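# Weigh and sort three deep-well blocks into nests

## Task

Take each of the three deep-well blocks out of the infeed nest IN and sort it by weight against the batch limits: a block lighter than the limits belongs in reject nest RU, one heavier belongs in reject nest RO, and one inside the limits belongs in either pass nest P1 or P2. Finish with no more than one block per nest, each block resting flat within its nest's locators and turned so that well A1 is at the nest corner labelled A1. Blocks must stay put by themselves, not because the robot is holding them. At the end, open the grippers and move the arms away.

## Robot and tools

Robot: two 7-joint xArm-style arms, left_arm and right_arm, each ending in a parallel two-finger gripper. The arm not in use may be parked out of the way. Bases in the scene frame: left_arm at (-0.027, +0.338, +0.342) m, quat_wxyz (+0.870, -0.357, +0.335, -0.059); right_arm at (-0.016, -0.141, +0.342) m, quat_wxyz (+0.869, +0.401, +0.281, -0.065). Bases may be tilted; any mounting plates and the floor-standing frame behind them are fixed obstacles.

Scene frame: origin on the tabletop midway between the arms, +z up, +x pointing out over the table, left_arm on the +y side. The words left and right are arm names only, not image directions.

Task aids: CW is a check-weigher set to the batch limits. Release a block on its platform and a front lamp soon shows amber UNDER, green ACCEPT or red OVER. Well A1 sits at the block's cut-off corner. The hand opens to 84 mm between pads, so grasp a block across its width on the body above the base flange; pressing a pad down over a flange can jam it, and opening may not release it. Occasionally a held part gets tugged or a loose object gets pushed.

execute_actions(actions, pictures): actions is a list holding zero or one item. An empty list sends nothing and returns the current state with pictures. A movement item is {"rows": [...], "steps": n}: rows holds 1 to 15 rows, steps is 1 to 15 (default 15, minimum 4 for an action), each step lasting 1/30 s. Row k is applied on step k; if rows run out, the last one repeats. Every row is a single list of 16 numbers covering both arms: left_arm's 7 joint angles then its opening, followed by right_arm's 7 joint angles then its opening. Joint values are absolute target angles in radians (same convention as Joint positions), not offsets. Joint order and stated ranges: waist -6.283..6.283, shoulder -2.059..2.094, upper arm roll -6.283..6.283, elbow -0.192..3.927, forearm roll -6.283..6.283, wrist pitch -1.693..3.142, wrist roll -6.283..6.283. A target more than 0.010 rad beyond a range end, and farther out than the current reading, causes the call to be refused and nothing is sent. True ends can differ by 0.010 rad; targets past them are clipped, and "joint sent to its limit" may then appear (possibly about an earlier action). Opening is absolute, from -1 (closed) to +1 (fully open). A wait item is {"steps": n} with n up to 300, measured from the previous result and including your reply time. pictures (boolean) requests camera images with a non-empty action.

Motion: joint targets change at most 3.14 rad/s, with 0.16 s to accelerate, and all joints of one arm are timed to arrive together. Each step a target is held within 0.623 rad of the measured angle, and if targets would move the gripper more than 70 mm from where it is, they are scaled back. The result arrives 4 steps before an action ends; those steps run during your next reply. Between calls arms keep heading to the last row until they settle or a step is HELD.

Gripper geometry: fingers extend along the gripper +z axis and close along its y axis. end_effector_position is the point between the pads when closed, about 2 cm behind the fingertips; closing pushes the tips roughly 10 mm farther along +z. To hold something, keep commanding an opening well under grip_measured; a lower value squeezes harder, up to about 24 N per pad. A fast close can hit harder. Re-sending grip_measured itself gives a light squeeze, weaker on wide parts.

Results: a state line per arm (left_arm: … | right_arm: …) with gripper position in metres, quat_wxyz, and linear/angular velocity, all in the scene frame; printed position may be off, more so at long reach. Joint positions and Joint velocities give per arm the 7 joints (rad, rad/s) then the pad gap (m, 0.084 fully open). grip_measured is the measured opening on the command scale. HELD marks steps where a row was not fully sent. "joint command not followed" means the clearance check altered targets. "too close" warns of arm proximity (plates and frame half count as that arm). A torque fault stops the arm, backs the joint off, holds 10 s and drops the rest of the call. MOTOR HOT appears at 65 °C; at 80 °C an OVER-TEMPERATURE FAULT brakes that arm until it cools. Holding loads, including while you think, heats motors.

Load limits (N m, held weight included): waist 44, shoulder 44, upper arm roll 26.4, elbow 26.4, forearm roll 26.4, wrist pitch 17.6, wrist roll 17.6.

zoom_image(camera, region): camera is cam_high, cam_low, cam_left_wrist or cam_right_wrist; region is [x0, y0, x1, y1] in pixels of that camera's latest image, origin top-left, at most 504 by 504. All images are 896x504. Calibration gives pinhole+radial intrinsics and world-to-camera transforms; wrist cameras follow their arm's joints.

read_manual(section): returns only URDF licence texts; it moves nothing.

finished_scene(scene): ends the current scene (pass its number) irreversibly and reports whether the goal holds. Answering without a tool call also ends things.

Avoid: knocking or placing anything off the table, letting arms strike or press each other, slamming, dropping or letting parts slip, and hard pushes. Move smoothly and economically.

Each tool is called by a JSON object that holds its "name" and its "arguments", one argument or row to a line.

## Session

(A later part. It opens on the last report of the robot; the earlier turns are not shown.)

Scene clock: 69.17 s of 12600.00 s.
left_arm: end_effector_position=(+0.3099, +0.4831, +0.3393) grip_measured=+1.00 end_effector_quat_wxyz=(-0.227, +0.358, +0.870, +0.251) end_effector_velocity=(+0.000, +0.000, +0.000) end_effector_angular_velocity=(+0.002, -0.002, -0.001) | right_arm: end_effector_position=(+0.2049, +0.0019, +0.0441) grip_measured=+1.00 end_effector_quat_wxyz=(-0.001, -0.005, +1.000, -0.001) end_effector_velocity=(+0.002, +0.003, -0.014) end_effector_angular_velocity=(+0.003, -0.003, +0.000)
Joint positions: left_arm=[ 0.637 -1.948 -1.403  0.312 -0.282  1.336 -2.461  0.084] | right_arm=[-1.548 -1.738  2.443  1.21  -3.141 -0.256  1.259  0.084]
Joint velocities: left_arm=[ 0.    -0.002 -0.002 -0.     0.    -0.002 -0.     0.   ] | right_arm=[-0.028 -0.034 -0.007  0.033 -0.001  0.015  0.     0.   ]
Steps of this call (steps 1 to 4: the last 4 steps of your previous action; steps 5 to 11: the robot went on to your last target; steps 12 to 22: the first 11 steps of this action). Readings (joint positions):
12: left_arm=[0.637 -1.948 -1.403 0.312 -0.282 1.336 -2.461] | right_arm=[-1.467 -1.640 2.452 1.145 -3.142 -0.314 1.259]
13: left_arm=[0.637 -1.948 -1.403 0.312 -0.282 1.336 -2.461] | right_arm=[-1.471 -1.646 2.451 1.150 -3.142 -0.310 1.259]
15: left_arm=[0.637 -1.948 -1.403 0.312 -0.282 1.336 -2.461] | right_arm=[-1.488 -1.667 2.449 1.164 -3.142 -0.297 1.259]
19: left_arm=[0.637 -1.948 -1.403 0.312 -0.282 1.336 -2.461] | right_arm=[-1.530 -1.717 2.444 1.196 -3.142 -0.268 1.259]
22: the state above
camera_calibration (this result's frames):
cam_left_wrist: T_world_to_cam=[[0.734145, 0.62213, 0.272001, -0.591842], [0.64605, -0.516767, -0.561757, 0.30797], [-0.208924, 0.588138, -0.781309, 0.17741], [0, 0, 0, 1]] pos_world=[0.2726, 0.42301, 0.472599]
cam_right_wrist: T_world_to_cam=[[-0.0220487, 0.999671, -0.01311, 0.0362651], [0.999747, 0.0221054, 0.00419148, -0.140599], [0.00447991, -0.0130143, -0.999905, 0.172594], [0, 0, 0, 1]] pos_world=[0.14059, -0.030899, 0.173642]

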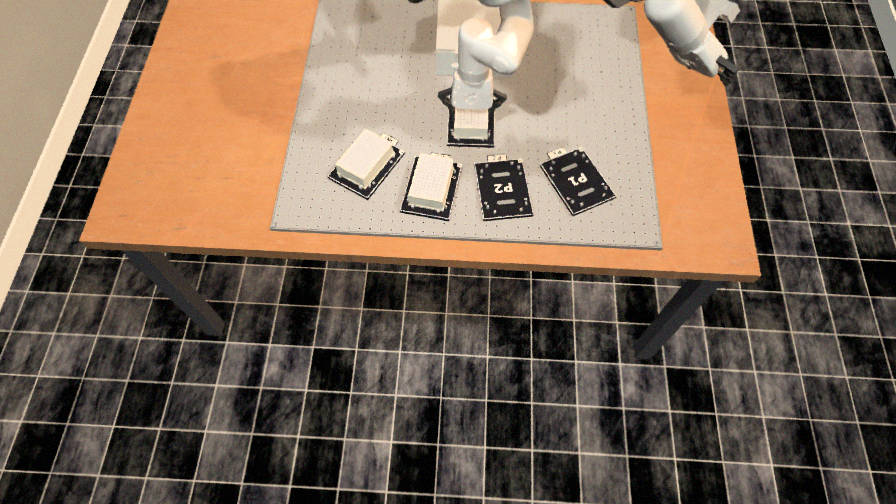

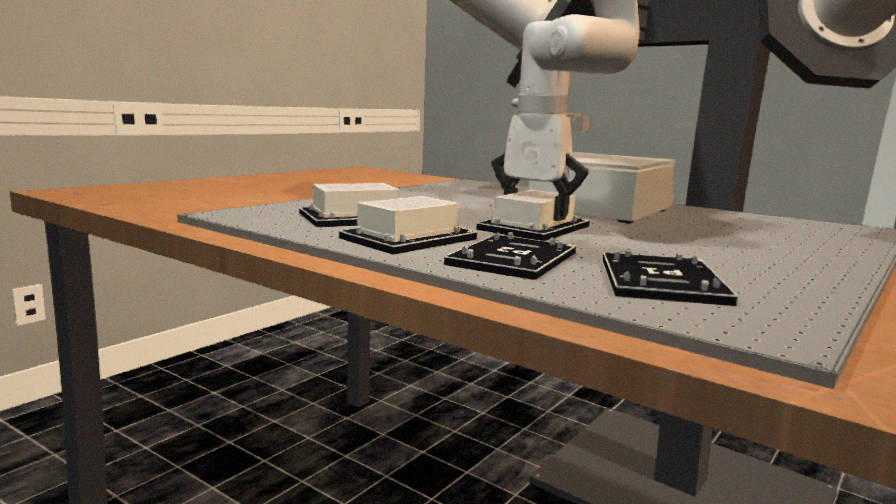

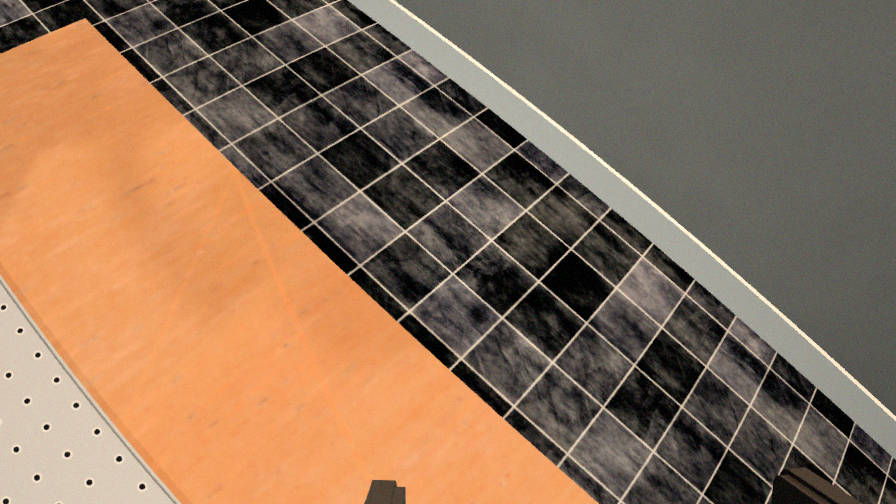

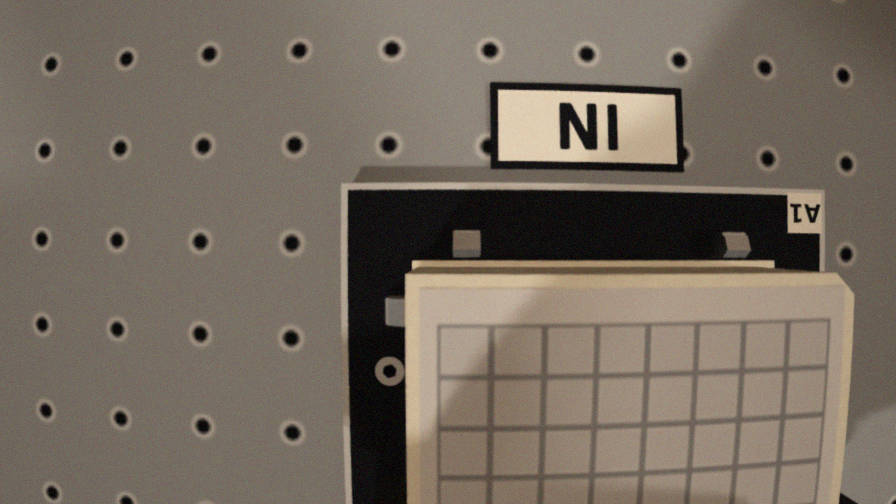

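{"name": "execute_actions", "arguments": {
  "actions": [
    {"rows":[[0.637,-1.948,-1.403,0.312,-0.282,1.336,-2.461,1,-1.5471,-1.7369,2.4418,1.2114,-3.1416,-0.2564,1.259,-1]],"steps":12}
  ]
}}

{"name": "execute_actions", "arguments": {
  "actions": [
    {"rows":[[0.637,-1.948,-1.403,0.312,-0.282,1.336,-2.461,1,-1.5265,-1.7129,2.445,1.1937,-3.1416,-0.2705,1.259,-1],[0.637,-1.948,-1.403,0.312,-0.282,1.336,-2.461,1,-1.5265,-1.7129,2.445,1.1937,-3.1416,-0.2705,1.259,-1],[0.637,-1.948,-1.403,0.312,-0.282,1.336,-2.461,1,-1.486,-1.6642,2.45,1.16,-3.1416,-0.2998,1.259,-1],[0.637,-1.948,-1.403,0.312,-0.282,1.336,-2.461,1,-1.486,-1.6642,2.45,1.16,-3.1416,-0.2998,1.259,-1],[0.637,-1.948,-1.403,0.312,-0.282,1.336,-2.461,1,-1.407,-1.567,2.454,1.104,-3.1416,-0.369,1.259,-1]],"steps":15}
  ]
}}

{"name": "execute_actions", "arguments": {
  "actions": [
    {"rows":[[0.637,-1.948,-1.403,0.312,-0.282,1.336,-2.461,1,-1.65,-1.56,2.33,1.6,-3.1416,-0.66,1.0,-1]],"steps":15}
  ]
}}

{"name": "execute_actions", "arguments": {
  "actions": [
    {"rows":[[0.637,-1.948,-1.403,0.312,-0.282,1.336,-2.461,1,-2.0221,-1.7598,2.2126,2.2099,-3.1416,-0.8965,0.749,-1]],"steps":15}
  ]
}}

{"name": "execute_actions", "arguments": {
  "actions": [
    {"steps":20}
  ],
  "pictures": true
}}

Scene clock: 70.23 s of 12600.00 s.
left_arm: end_effector_position=(+0.3099, +0.4831, +0.3393) grip_measured=+1.00 end_effector_quat_wxyz=(-0.227, +0.358, +0.870, +0.251) end_effector_velocity=(+0.000, -0.000, +0.000) end_effector_angular_velocity=(+0.001, -0.001, -0.001) | right_arm: end_effector_position=(+0.2061, +0.0029, +0.0447) grip_measured=+0.96 end_effector_quat_wxyz=(+0.000, -0.005, +1.000, +0.000) end_effector_velocity=(+0.000, -0.000, -0.000) end_effector_angular_velocity=(+0.001, +0.001, -0.003)
Joint positions: left_arm=[ 0.637 -1.948 -1.403  0.312 -0.282  1.336 -2.461  0.084] | right_arm=[-1.547 -1.737  2.442  1.212 -3.142 -0.256  1.259  0.083]
Joint velocities: left_arm=[ 0.    -0.001 -0.001  0.001 -0.    -0.    -0.     0.   ] | right_arm=[-0.001  0.    -0.001 -0.     0.001  0.001  0.     0.   ]
Steps of this call (steps 1 to 4: the last 4 steps of your previous action; steps 5 to 15: the robot went on to your last target; steps 16 to 24: nothing new was sent; steps 25 to 32: the first 8 steps of this action). Readings (joint positions):
25: left_arm=[0.637 -1.948 -1.403 0.312 -0.282 1.336 -2.461] | right_arm=[-1.547 -1.737 2.442 1.211 -3.142 -0.257 1.259]
26: left_arm=[0.637 -1.948 -1.403 0.312 -0.282 1.336 -2.461] | right_arm=[-1.547 -1.737 2.442 1.212 -3.142 -0.256 1.259]
28: left_arm=[0.637 -1.948 -1.403 0.312 -0.282 1.336 -2.461] | right_arm=[-1.547 -1.737 2.442 1.212 -3.142 -0.256 1.259]
32: the state above

Scene clock: 70.73 s of 12600.00 s.
left_arm: end_effector_position=(+0.3099, +0.4831, +0.3393) grip_measured=+1.00 end_effector_quat_wxyz=(-0.227, +0.358, +0.870, +0.251) end_effector_velocity=(-0.000, +0.000, -0.000) end_effector_angular_velocity=(+0.000, -0.000, +0.000) | right_arm: end_effector_position=(+0.2074, +0.0076, +0.1228) grip_measured=+0.96 end_effector_quat_wxyz=(+0.002, -0.005, +1.000, +0.006) end_effector_velocity=(-0.022, -0.050, -0.011) end_effector_angular_velocity=(-0.114, +0.044, +0.009)
Joint positions: left_arm=[ 0.637 -1.948 -1.403  0.312 -0.282  1.336 -2.461  0.084] | right_arm=[-1.404 -1.563  2.454  1.11  -3.142 -0.367  1.259  0.083]
Joint velocities: left_arm=[ 0.    -0.    -0.    -0.001 -0.    -0.001 -0.    -0.   ] | right_arm=[-0.007 -0.009  0.012 -0.076  0.    -0.034 -0.001 -0.   ]
Steps of this call (steps 1 to 4: the last 4 steps of your previous action; steps 5 to 15: the first 11 steps of this action). Readings (joint positions):
5: left_arm=[0.637 -1.948 -1.403 0.312 -0.282 1.336 -2.461] | right_arm=[-1.546 -1.736 2.442 1.211 -3.142 -0.257 1.259]
6: left_arm=[0.637 -1.948 -1.403 0.312 -0.282 1.336 -2.461] | right_arm=[-1.542 -1.731 2.443 1.206 -3.142 -0.260 1.259]
8: left_arm=[0.637 -1.948 -1.403 0.312 -0.282 1.336 -2.461] | right_arm=[-1.521 -1.706 2.446 1.187 -3.142 -0.275 1.259]
12: left_arm=[0.637 -1.948 -1.403 0.312 -0.282 1.336 -2.461] | right_arm=[-1.429 -1.594 2.452 1.119 -3.142 -0.350 1.259]
15: the state above

Scene clock: 71.23 s of 12600.00 s.
left_arm: end_effector_position=(+0.3099, +0.4831, +0.3393) grip_measured=+1.00 end_effector_quat_wxyz=(-0.227, +0.358, +0.870, +0.251) end_effector_velocity=(-0.000, +0.000, -0.000) end_effector_angular_velocity=(-0.001, -0.000, +0.002) | right_arm: end_effector_position=(+0.3179, +0.0788, +0.1528) grip_measured=+0.96 end_effector_quat_wxyz=(-0.003, -0.020, +0.999, +0.026) end_effector_velocity=(+0.330, +0.091, +0.096) end_effector_angular_velocity=(+0.110, -0.098, +0.011)
Joint positions: left_arm=[ 0.637 -1.948 -1.403  0.312 -0.282  1.336 -2.461  0.084] | right_arm=[-1.629 -1.559  2.338  1.558 -3.142 -0.632  1.025  0.083]
Joint velocities: left_arm=[ 0.     0.     0.002 -0.001 -0.    -0.001  0.    -0.   ] | right_arm=[-0.502  0.059 -0.318  1.036 -0.012 -0.572 -0.514  0.   ]
Steps of this call (steps 1 to 4: the last 4 steps of your previous action; steps 5 to 15: the first 11 steps of this action). Readings (joint positions):
5: left_arm=[0.637 -1.948 -1.403 0.312 -0.282 1.336 -2.461] | right_arm=[-1.409 -1.569 2.454 1.103 -3.142 -0.370 1.258]
6: left_arm=[0.637 -1.948 -1.403 0.312 -0.282 1.336 -2.461] | right_arm=[-1.414 -1.569 2.452 1.112 -3.141 -0.376 1.253]
8: left_arm=[0.637 -1.948 -1.403 0.312 -0.282 1.336 -2.461] | right_arm=[-1.451 -1.570 2.435 1.181 -3.141 -0.420 1.214]
12: left_arm=[0.637 -1.948 -1.403 0.312 -0.282 1.336 -2.461] | right_arm=[-1.558 -1.563 2.376 1.411 -3.142 -0.547 1.100]
15: the state above

Scene clock: 71.73 s of 12600.00 s.
left_arm: end_effector_position=(+0.3099, +0.4831, +0.3393) grip_measured=+1.00 end_effector_quat_wxyz=(-0.227, +0.358, +0.870, +0.251) end_effector_velocity=(-0.000, +0.000, -0.000) end_effector_angular_velocity=(+0.000, +0.000, +0.001) | right_arm: end_effector_position=(+0.4158, +0.0917, +0.1004) grip_measured=+0.96 end_effector_quat_wxyz=(-0.001, -0.085, +0.996, -0.001) end_effector_velocity=(+0.082, -0.028, -0.124) end_effector_angular_velocity=(-0.132, +0.056, +0.280)
Joint positions: left_arm=[ 0.637 -1.948 -1.403  0.312 -0.282  1.336 -2.461  0.084] | right_arm=[-2.003 -1.747  2.216  2.167 -3.143 -0.878  0.767  0.083]
Joint velocities: left_arm=[-0.    -0.     0.    -0.001 -0.    -0.001  0.    -0.   ] | right_arm=[-0.652 -0.338 -0.184  0.964 -0.    -0.387 -0.41  -0.   ]
Steps of this call (steps 1 to 4: the last 4 steps of your previous action; steps 5 to 15: the first 11 steps of this action). Readings (joint positions):
5: left_arm=[0.637 -1.948 -1.403 0.312 -0.282 1.336 -2.461] | right_arm=[-1.650 -1.561 2.330 1.598 -3.142 -0.660 1.000]
6: left_arm=[0.637 -1.948 -1.403 0.312 -0.282 1.336 -2.461] | right_arm=[-1.655 -1.566 2.331 1.607 -3.141 -0.665 0.995]
8: left_arm=[0.637 -1.948 -1.403 0.312 -0.282 1.336 -2.461] | right_arm=[-1.696 -1.593 2.321 1.681 -3.140 -0.695 0.965]
12: left_arm=[0.637 -1.948 -1.403 0.312 -0.282 1.336 -2.461] | right_arm=[-1.889 -1.691 2.254 1.992 -3.142 -0.811 0.839]
15: the state above

Scene clock: 72.40 s of 12600.00 s.
left_arm: end_effector_position=(+0.3099, +0.4831, +0.3393) grip_measured=+1.00 end_effector_quat_wxyz=(-0.227, +0.358, +0.870, +0.251) end_effector_velocity=(+0.000, -0.000, +0.000) end_effector_angular_velocity=(-0.000, -0.001, -0.000) | right_arm: end_effector_position=(+0.4187, +0.0952, +0.1002) grip_measured=+0.96 end_effector_quat_wxyz=(-0.000, -0.093, +0.996, +0.000) end_effector_velocity=(+0.000, -0.000, -0.000) end_effector_angular_velocity=(-0.001, -0.001, +0.003)
Joint positions: left_arm=[ 0.637 -1.948 -1.403  0.312 -0.282  1.336 -2.461  0.084] | right_arm=[-2.022 -1.76   2.213  2.21  -3.142 -0.897  0.749  0.083]
Joint velocities: left_arm=[ 0. -0.  0.  0.  0. -0.  0.  0.] | right_arm=[-0.    -0.001 -0.001  0.001 -0.001 -0.    -0.002 -0.   ]
Kept back: nothing.
Steps of this call (steps 1 to 4: the last 4 steps of your previous action; steps 5 to 20: the robot went on to your last target). Readings (joint positions):
1: left_arm=[0.637 -1.948 -1.403 0.312 -0.282 1.336 -2.461] | right_arm=[-2.019 -1.755 2.212 2.189 -3.142 -0.888 0.757]
2: left_arm=[0.637 -1.948 -1.403 0.312 -0.282 1.336 -2.461] | right_arm=[-2.024 -1.759 2.212 2.199 -3.142 -0.892 0.753]
4: left_arm=[0.637 -1.948 -1.403 0.312 -0.282 1.336 -2.461] | right_arm=[-2.022 -1.761 2.214 2.206 -3.141 -0.896 0.750]
8: left_arm=[0.637 -1.948 -1.403 0.312 -0.282 1.336 -2.461] | right_arm=[-2.019 -1.759 2.214 2.210 -3.141 -0.897 0.749]
20: the state above
camera_calibration (this result's frames):
cam_left_wrist: T_world_to_cam=[[0.734145, 0.62213, 0.272001, -0.591842], [0.64605, -0.516767, -0.561757, 0.30797], [-0.208925, 0.588138, -0.781309, 0.17741], [0, 0, 0, 1]] pos_world=[0.2726, 0.42301, 0.472599]
cam_right_wrist: T_world_to_cam=[[-0.196155, 0.980505, -0.0115313, 0.0229377], [0.980546, 0.196222, 0.00504769, -0.365228], [0.00721199, -0.0103169, -0.999921, 0.227545], [0, 0, 0, 1]] pos_world=[0.360981, 0.0515229, 0.229635]

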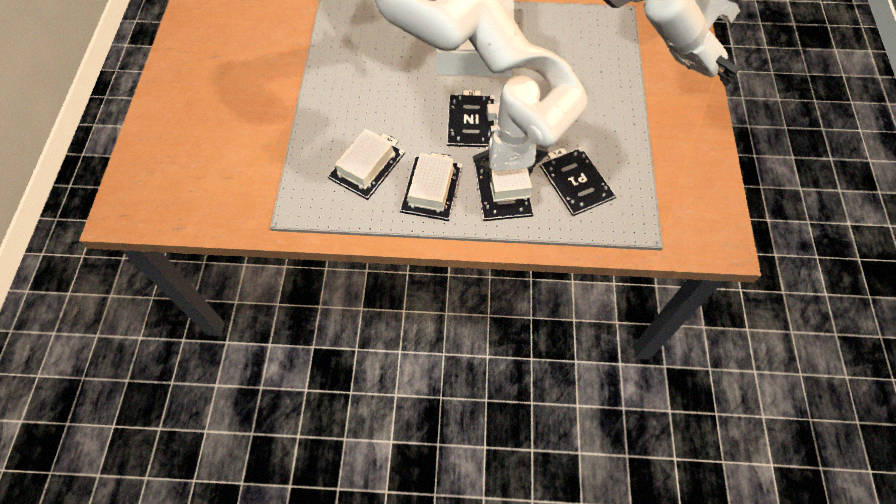

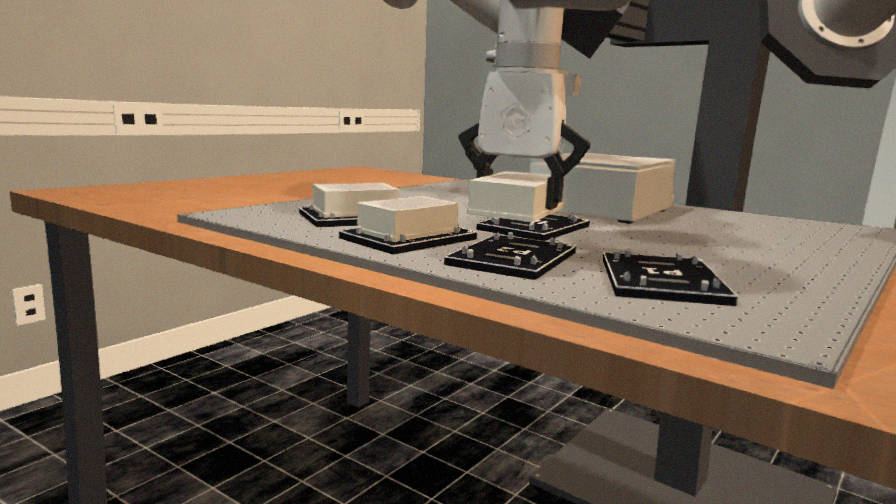

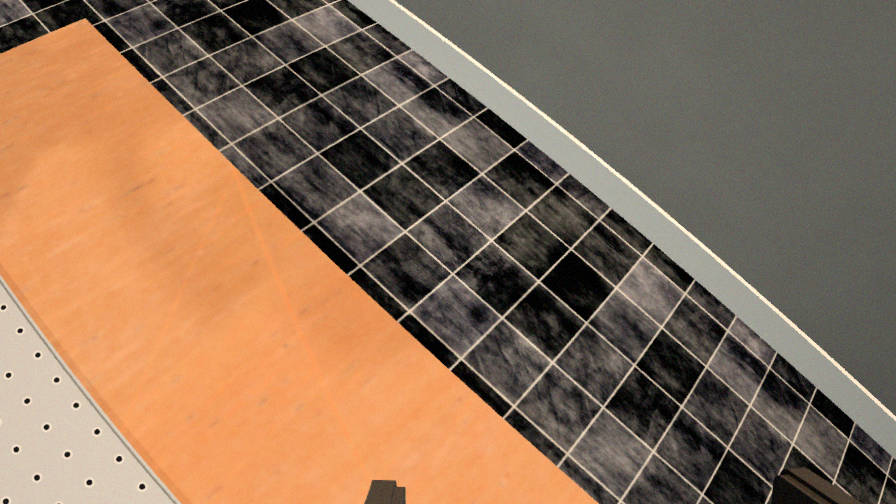

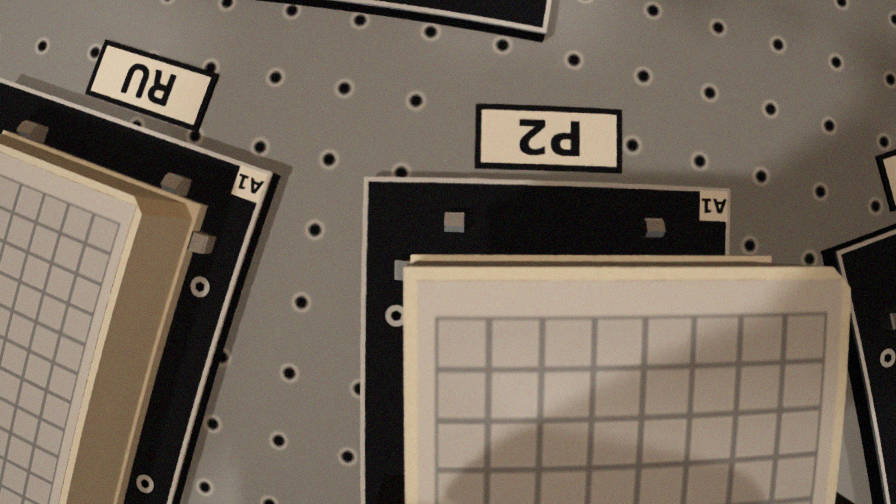

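{"name": "execute_actions", "arguments": {
  "actions": [
    {"rows":[[0.637,-1.948,-1.403,0.312,-0.282,1.336,-2.461,1,-2.0652,-1.7962,2.2047,2.2155,-3.1416,-0.8467,0.783,-1]],"steps":15}
  ]
}}

{"name": "execute_actions", "arguments": {
  "actions": [
    {"steps":8}
  ],
  "pictures": true
}}

Scene clock: 73.13 s of 12600.00 s.
left_arm: end_effector_position=(+0.3099, +0.4831, +0.3393) grip_measured=+1.00 end_effector_quat_wxyz=(-0.227, +0.358, +0.870, +0.251) end_effector_velocity=(+0.000, -0.000, +0.000) end_effector_angular_velocity=(-0.000, -0.001, -0.001) | right_arm: end_effector_position=(+0.4135, +0.0915, +0.0691) grip_measured=+0.96 end_effector_quat_wxyz=(+0.001, -0.078, +0.997, +0.001) end_effector_velocity=(+0.024, +0.017, +0.027) end_effector_angular_velocity=(+0.047, -0.050, -0.006)
Joint positions: left_arm=[ 0.637 -1.948 -1.403  0.312 -0.282  1.336 -2.461  0.084] | right_arm=[-2.064 -1.795  2.205  2.217 -3.142 -0.847  0.783  0.083]
Joint velocities: left_arm=[-0.     0.    -0.     0.    -0.    -0.001 -0.     0.   ] | right_arm=[ 0.028  0.027 -0.007  0.029 -0.001  0.    -0.001 -0.   ]
Steps of this call (steps 1 to 11: the robot went on to your last target; steps 12 to 22: the first 11 steps of this action). Readings (joint positions):
12: left_arm=[0.637 -1.948 -1.403 0.312 -0.282 1.336 -2.461] | right_arm=[-2.023 -1.760 2.212 2.210 -3.142 -0.895 0.750]
13: left_arm=[0.637 -1.948 -1.403 0.312 -0.282 1.336 -2.461] | right_arm=[-2.028 -1.765 2.211 2.214 -3.142 -0.886 0.757]
15: left_arm=[0.637 -1.948 -1.403 0.312 -0.282 1.336 -2.461] | right_arm=[-2.053 -1.786 2.206 2.218 -3.142 -0.857 0.776]
19: left_arm=[0.637 -1.948 -1.403 0.312 -0.282 1.336 -2.461] | right_arm=[-2.069 -1.800 2.206 2.211 -3.141 -0.847 0.783]
22: the state above

Scene clock: 73.40 s of 12600.00 s.
left_arm: end_effector_position=(+0.3099, +0.4831, +0.3393) grip_measured=+1.00 end_effector_quat_wxyz=(-0.227, +0.358, +0.870, +0.251) end_effector_velocity=(-0.001, -0.000, -0.000) end_effector_angular_velocity=(+0.000, +0.004, -0.001) | right_arm: end_effector_position=(+0.4125, +0.0907, +0.0680) grip_measured=+0.96 end_effector_quat_wxyz=(-0.000, -0.078, +0.997, +0.000) end_effector_velocity=(+0.001, -0.000, +0.000) end_effector_angular_velocity=(+0.000, -0.003, -0.000)
Joint positions: left_arm=[ 0.637 -1.948 -1.403  0.312 -0.282  1.336 -2.461  0.084] | right_arm=[-2.065 -1.796  2.205  2.215 -3.142 -0.847  0.783  0.083]
Joint velocities: left_arm=[ 0.     0.003 -0.002 -0.     0.     0.001 -0.     0.   ] | right_arm=[-0.001  0.    -0.002  0.001 -0.     0.001 -0.001  0.   ]
Kept back: nothing.
Steps of this call (steps 1 to 4: the last 4 steps of your previous action; steps 5 to 8: the robot went on to your last target). Readings (joint positions):
1: left_arm=[0.637 -1.948 -1.403 0.312 -0.282 1.336 -2.461] | right_arm=[-2.064 -1.795 2.204 2.218 -3.142 -0.847 0.783]
2: left_arm=[0.637 -1.948 -1.403 0.312 -0.282 1.336 -2.461] | right_arm=[-2.064 -1.795 2.204 2.217 -3.142 -0.847 0.783]
4: left_arm=[0.637 -1.948 -1.403 0.312 -0.282 1.336 -2.461] | right_arm=[-2.064 -1.795 2.205 2.216 -3.142 -0.847 0.783]
8: the state above
camera_calibration (this result's frames):
cam_left_wrist: T_world_to_cam=[[0.734145, 0.62213, 0.272001, -0.591842], [0.64605, -0.516767, -0.561757, 0.30797], [-0.208925, 0.588138, -0.781309, 0.17741], [0, 0, 0, 1]] pos_world=[0.2726, 0.42301, 0.472599]
cam_right_wrist: T_world_to_cam=[[-0.166868, 0.985908, -0.0118455, 0.0132913], [0.985957, 0.166932, 0.00463023, -0.357642], [0.00654237, -0.0109065, -0.999919, 0.195667], [0, 0, 0, 1]] pos_world=[0.353558, 0.0487321, 0.197464]

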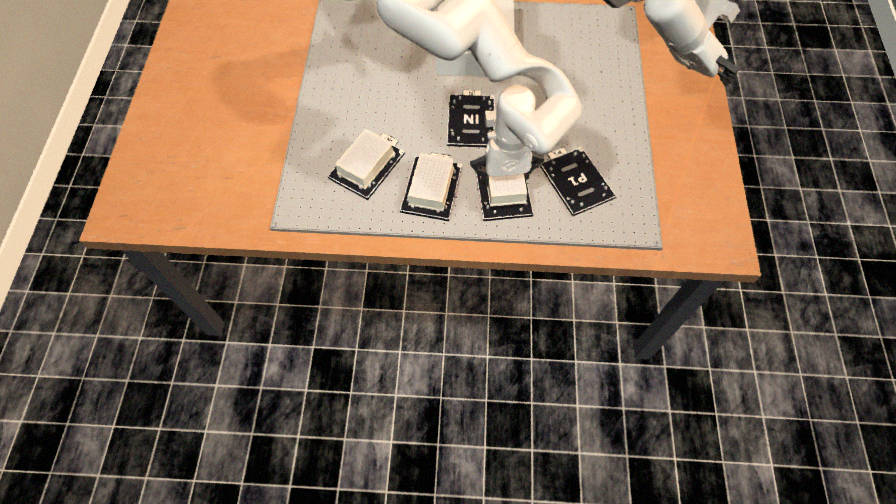

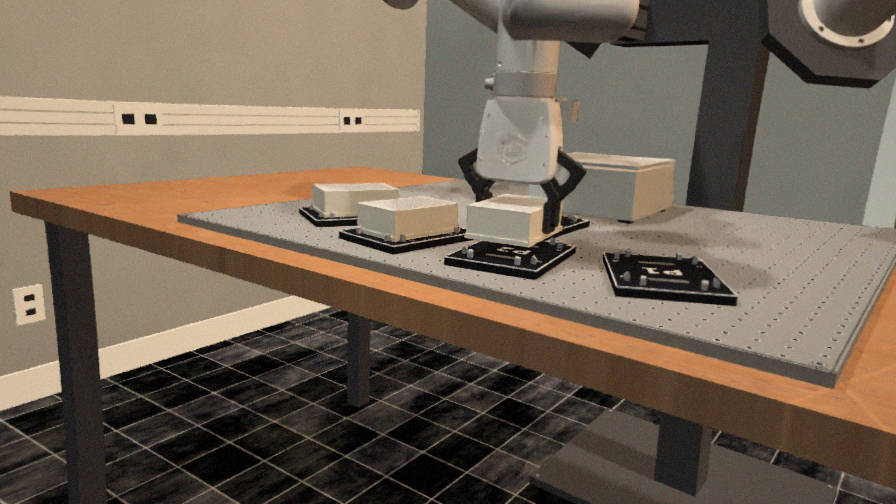

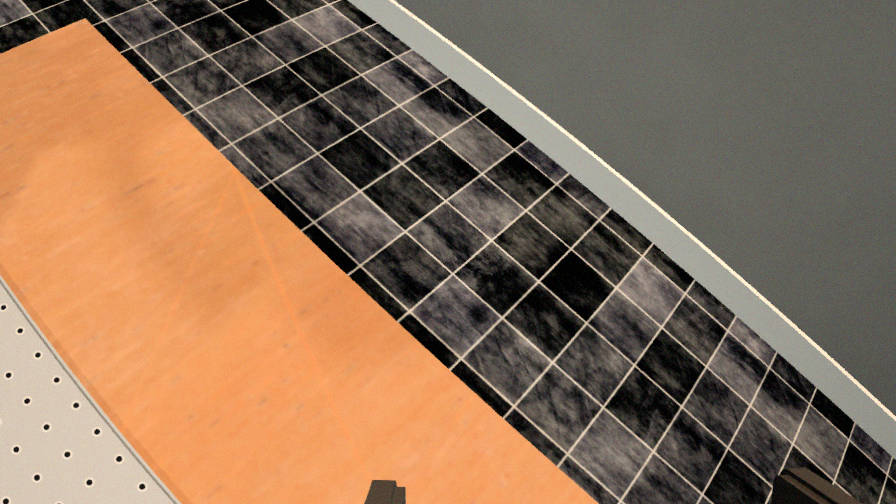

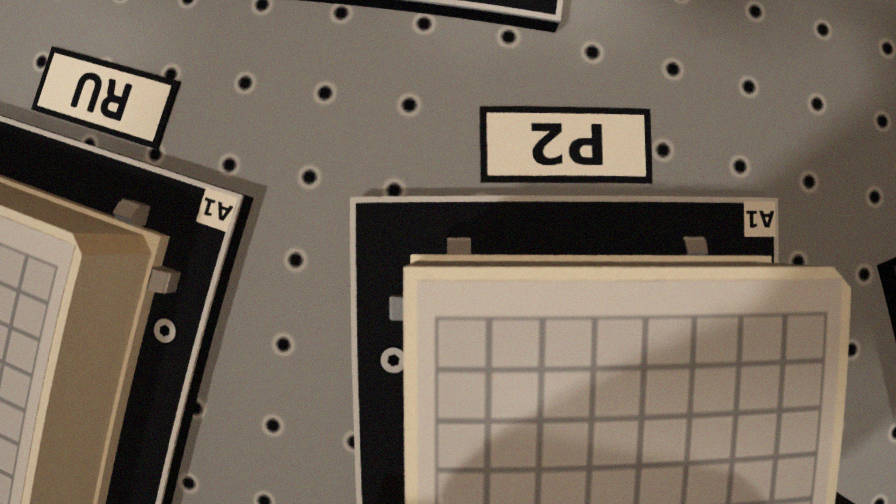

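{"name": "execute_actions", "arguments": {
  "actions": [
    {"rows":[[0.637,-1.948,-1.403,0.312,-0.282,1.336,-2.461,1,-2.0735,-1.8005,2.202,2.233,-3.1416,-0.8553,0.782,-1],[0.637,-1.948,-1.403,0.312,-0.282,1.336,-2.461,1,-2.0735,-1.8005,2.202,2.233,-3.1416,-0.8553,0.782,-1],[0.637,-1.948,-1.403,0.312,-0.282,1.336,-2.461,1,-2.0735,-1.8005,2.202,2.233,-3.1416,-0.8553,0.782,-1],[0.637,-1.948,-1.403,0.312,-0.282,1.336,-2.461,1,-2.0899,-1.812,2.198,2.252,-3.1416,-0.855,0.782,-1],[0.637,-1.948,-1.403,0.312,-0.282,1.336,-2.461,1,-2.0899,-1.812,2.198,2.252,-3.1416,-0.855,0.782,-1],[0.637,-1.948,-1.403,0.312,-0.282,1.336,-2.461,1,-2.1065,-1.8236,2.194,2.272,-3.1416,-0.8555,0.782,-1]],"steps":15}
  ],
  "pictures": true
}}

Scene clock: 74.40 s of 12600.00 s.
left_arm: end_effector_position=(+0.3099, +0.4831, +0.3393) grip_measured=+1.00 end_effector_quat_wxyz=(-0.227, +0.358, +0.870, +0.251) end_effector_velocity=(+0.000, +0.000, -0.000) end_effector_angular_velocity=(-0.000, -0.001, +0.001) | right_arm: end_effector_position=(+0.4131, +0.0899, +0.0548) grip_measured=+0.96 end_effector_quat_wxyz=(-0.002, -0.078, +0.997, -0.002) end_effector_velocity=(+0.017, +0.010, +0.014) end_effector_angular_velocity=(+0.025, -0.036, -0.000)
Joint positions: left_arm=[ 0.637 -1.948 -1.403  0.312 -0.282  1.336 -2.461  0.084] | right_arm=[-2.108 -1.825  2.194  2.27  -3.142 -0.855  0.782  0.083]
Joint velocities: left_arm=[-0.    -0.     0.001 -0.001  0.    -0.001 -0.    -0.   ] | right_arm=[ 0.007  0.007 -0.01   0.037 -0.003 -0.005 -0.001 -0.   ]
Steps of this call (steps 1 to 15: the robot went on to your last target; steps 16 to 19: nothing new was sent; steps 20 to 30: the first 11 steps of this action). Readings (joint positions):
20: left_arm=[0.637 -1.948 -1.403 0.312 -0.282 1.336 -2.461] | right_arm=[-2.066 -1.796 2.205 2.216 -3.142 -0.847 0.783]
21: left_arm=[0.637 -1.948 -1.403 0.312 -0.282 1.336 -2.461] | right_arm=[-2.068 -1.798 2.204 2.222 -3.142 -0.850 0.783]
23: left_arm=[0.637 -1.948 -1.403 0.312 -0.282 1.336 -2.461] | right_arm=[-2.073 -1.800 2.202 2.232 -3.142 -0.854 0.782]
27: left_arm=[0.637 -1.948 -1.403 0.312 -0.282 1.336 -2.461] | right_arm=[-2.100 -1.819 2.195 2.265 -3.142 -0.855 0.782]
30: the state above
camera_calibration (this result's frames):
cam_left_wrist: T_world_to_cam=[[0.734145, 0.62213, 0.272002, -0.591842], [0.64605, -0.516767, -0.561757, 0.30797], [-0.208925, 0.588138, -0.781309, 0.17741], [0, 0, 0, 1]] pos_world=[0.2726, 0.42301, 0.472599]
cam_right_wrist: T_world_to_cam=[[-0.16657, 0.985916, -0.0149855, 0.0140617], [0.986019, 0.166618, 0.00204081, -0.357894], [0.00450893, -0.0144361, -0.999886, 0.18356], [0, 0, 0, 1]] pos_world=[0.354405, 0.048418, 0.184481]

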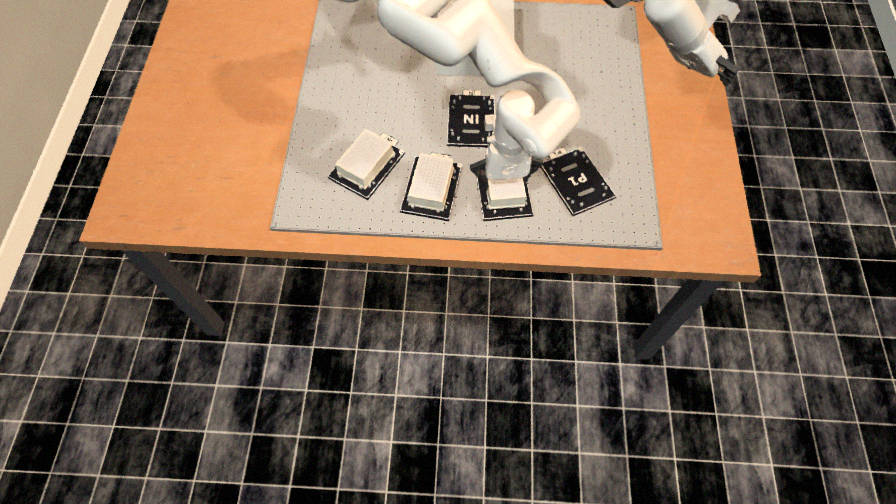

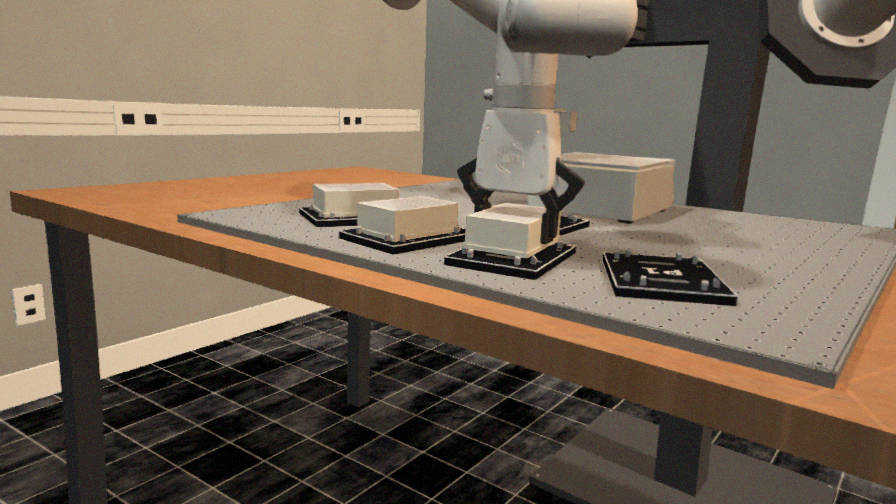

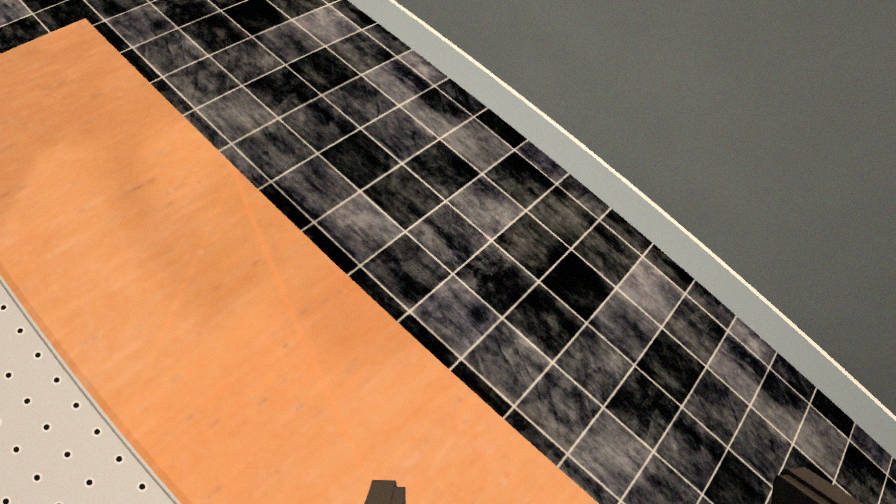

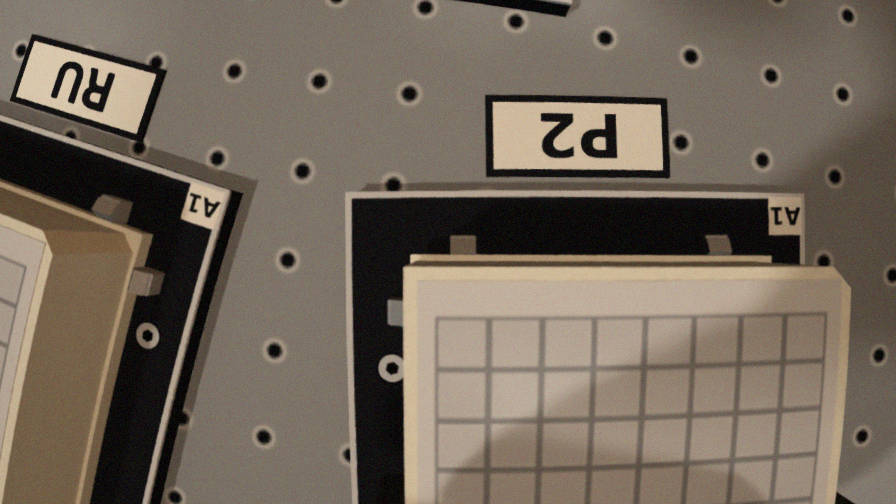

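{"name": "execute_actions", "arguments": {
  "actions": [
    {"rows":[[0.637,-1.948,-1.403,0.312,-0.282,1.336,-2.461,1,-2.115,-1.8295,2.192,2.284,-3.1416,-0.856,0.782,-1],[0.637,-1.948,-1.403,0.312,-0.282,1.336,-2.461,1,-2.115,-1.8295,2.192,2.284,-3.1416,-0.856,0.782,-1],[0.637,-1.948,-1.403,0.312,-0.282,1.336,-2.461,1,-2.1236,-1.8355,2.19,2.295,-3.1416,-0.8567,0.782,-1],[0.637,-1.948,-1.403,0.312,-0.282,1.336,-2.461,1,-2.1236,-1.8355,2.19,2.295,-3.1416,-0.8567,0.782,-1],[0.637,-1.948,-1.403,0.312,-0.282,1.336,-2.461,1,-2.1323,-1.8415,2.1878,2.306,-3.1416,-0.8575,0.782,-1],[0.637,-1.948,-1.403,0.312,-0.282,1.336,-2.461,1,-2.1323,-1.8415,2.1878,2.306,-3.1416,-0.8575,0.782,-1],[0.637,-1.948,-1.403,0.312,-0.282,1.336,-2.461,1,-2.1411,-1.8475,2.1856,2.317,-3.1416,-0.8585,0.782,-1]],"steps":15}
  ]
}}

{"name": "execute_actions", "arguments": {
  "actions": [
    {"steps":8}
  ],
  "pictures": true
}}

Scene clock: 74.97 s of 12600.00 s.
left_arm: end_effector_position=(+0.3099, +0.4831, +0.3393) grip_measured=+1.00 end_effector_quat_wxyz=(-0.227, +0.358, +0.870, +0.251) end_effector_velocity=(-0.001, +0.000, -0.000) end_effector_angular_velocity=(-0.000, +0.002, +0.001) | right_arm: end_effector_position=(+0.4144, +0.0910, +0.0458) grip_measured=+0.96 end_effector_quat_wxyz=(-0.000, -0.078, +0.997, -0.001) end_effector_velocity=(+0.001, +0.000, +0.001) end_effector_angular_velocity=(-0.003, +0.001, -0.001)
Joint positions: left_arm=[ 0.637 -1.948 -1.403  0.312 -0.282  1.336 -2.461  0.084] | right_arm=[-2.14  -1.846  2.185  2.316 -3.142 -0.86   0.782  0.083]
Joint velocities: left_arm=[-0.     0.     0.    -0.    -0.     0.002  0.    -0.   ] | right_arm=[-0.007 -0.005 -0.004  0.018  0.001 -0.013  0.001 -0.   ]
Steps of this call (steps 1 to 4: the last 4 steps of your previous action; steps 5 to 6: the robot went on to your last target; steps 7 to 17: the first 11 steps of this action). Readings (joint positions):
7: left_arm=[0.637 -1.948 -1.403 0.312 -0.282 1.336 -2.461] | right_arm=[-2.107 -1.824 2.194 2.273 -3.142 -0.856 0.782]
8: left_arm=[0.637 -1.948 -1.403 0.312 -0.282 1.336 -2.461] | right_arm=[-2.109 -1.825 2.193 2.277 -3.142 -0.856 0.782]
10: left_arm=[0.637 -1.948 -1.403 0.312 -0.282 1.336 -2.461] | right_arm=[-2.117 -1.831 2.191 2.287 -3.142 -0.856 0.782]
14: left_arm=[0.637 -1.948 -1.403 0.312 -0.282 1.336 -2.461] | right_arm=[-2.135 -1.843 2.187 2.308 -3.142 -0.858 0.782]
17: the state above

Scene clock: 75.23 s of 12600.00 s.
left_arm: end_effector_position=(+0.3099, +0.4831, +0.3393) grip_measured=+1.00 end_effector_quat_wxyz=(-0.227, +0.358, +0.870, +0.251) end_effector_velocity=(-0.000, -0.000, -0.000) end_effector_angular_velocity=(-0.002, +0.001, -0.000) | right_arm: end_effector_position=(+0.4143, +0.0912, +0.0457) grip_measured=+0.97 end_effector_quat_wxyz=(-0.000, -0.078, +0.997, -0.000) end_effector_velocity=(-0.000, +0.000, -0.001) end_effector_angular_velocity=(+0.001, +0.001, -0.001)
Joint positions: left_arm=[ 0.637 -1.948 -1.403  0.312 -0.282  1.336 -2.461  0.084] | right_arm=[-2.14  -1.847  2.185  2.317 -3.142 -0.86   0.782  0.083]
Joint velocities: left_arm=[ 0.     0.002  0.001  0.    -0.    -0.     0.    -0.   ] | right_arm=[-0.001 -0.     0.     0.001  0.     0.001  0.001  0.   ]
Kept back: nothing.
Steps of this call (steps 1 to 4: the last 4 steps of your previous action; steps 5 to 8: the robot went on to your last target). Readings (joint positions):
1: left_arm=[0.637 -1.948 -1.403 0.312 -0.282 1.336 -2.461] | right_arm=[-2.140 -1.847 2.185 2.317 -3.142 -0.860 0.782]
2: left_arm=[0.637 -1.948 -1.403 0.312 -0.282 1.336 -2.461] | right_arm=[-2.140 -1.847 2.185 2.317 -3.142 -0.860 0.782]
4: left_arm=[0.637 -1.948 -1.403 0.312 -0.282 1.336 -2.461] | right_arm=[-2.140 -1.847 2.185 2.317 -3.142 -0.860 0.782]
8: the state above
camera_calibration (this result's frames):
cam_left_wrist: T_world_to_cam=[[0.734146, 0.62213, 0.272001, -0.591842], [0.64605, -0.516767, -0.561757, 0.30797], [-0.208925, 0.588138, -0.781309, 0.17741], [0, 0, 0, 1]] pos_world=[0.2726, 0.42301, 0.472599]
cam_right_wrist: T_world_to_cam=[[-0.166551, 0.985949, -0.0128212, 0.0127761], [0.986008, 0.166625, 0.00488933, -0.359471], [0.00695695, -0.0118274, -0.999906, 0.173207], [0, 0, 0, 1]] pos_world=[0.355364, 0.0493487, 0.175112]

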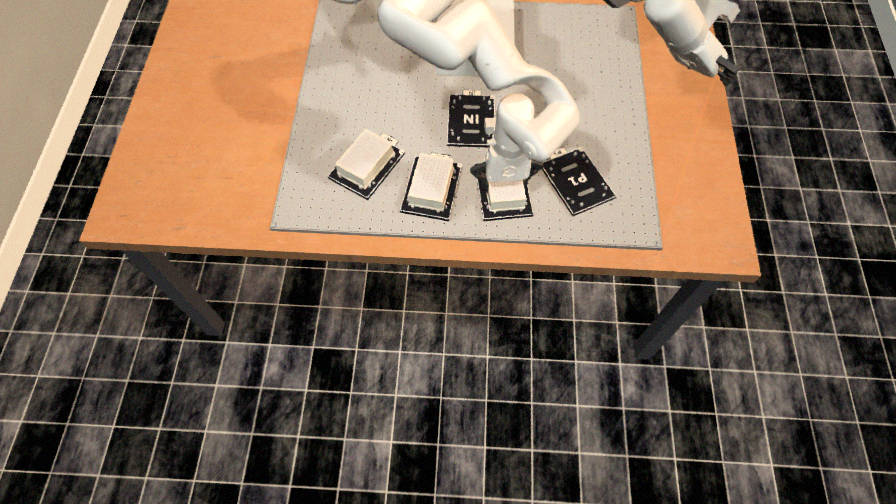

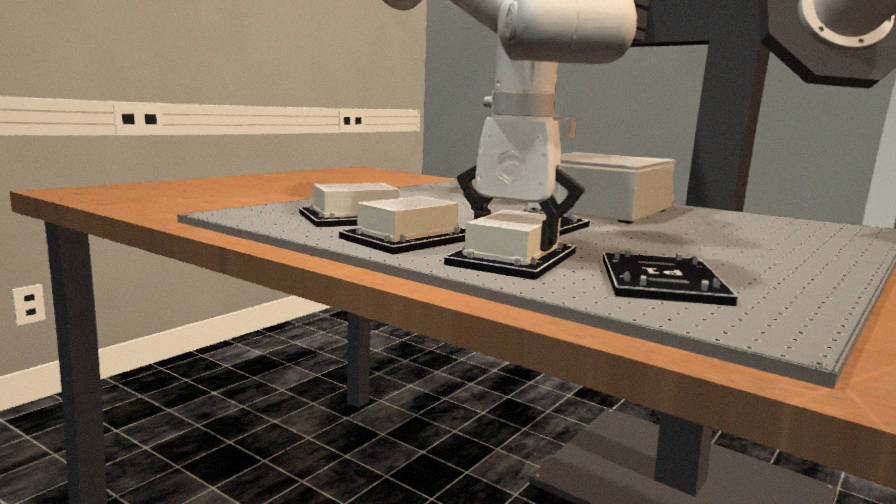

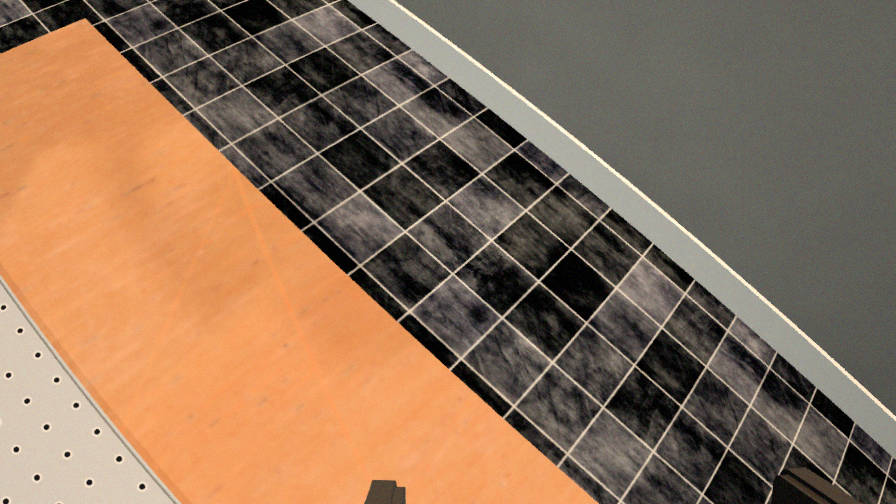

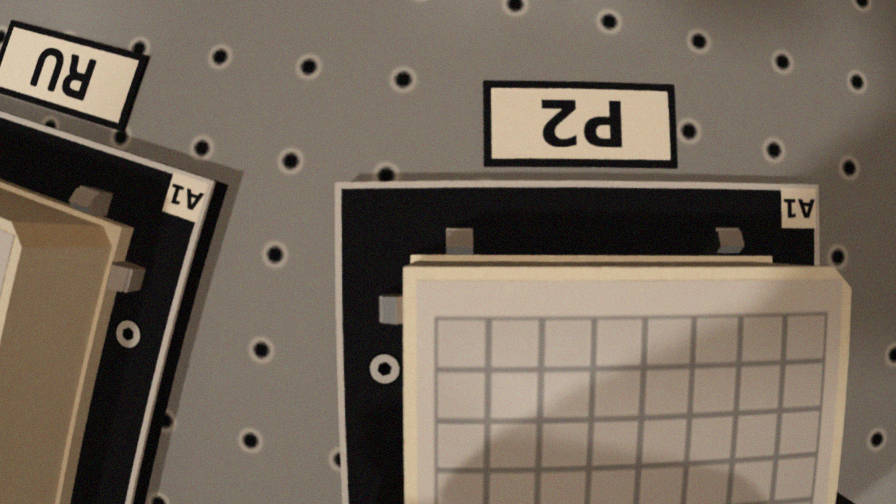

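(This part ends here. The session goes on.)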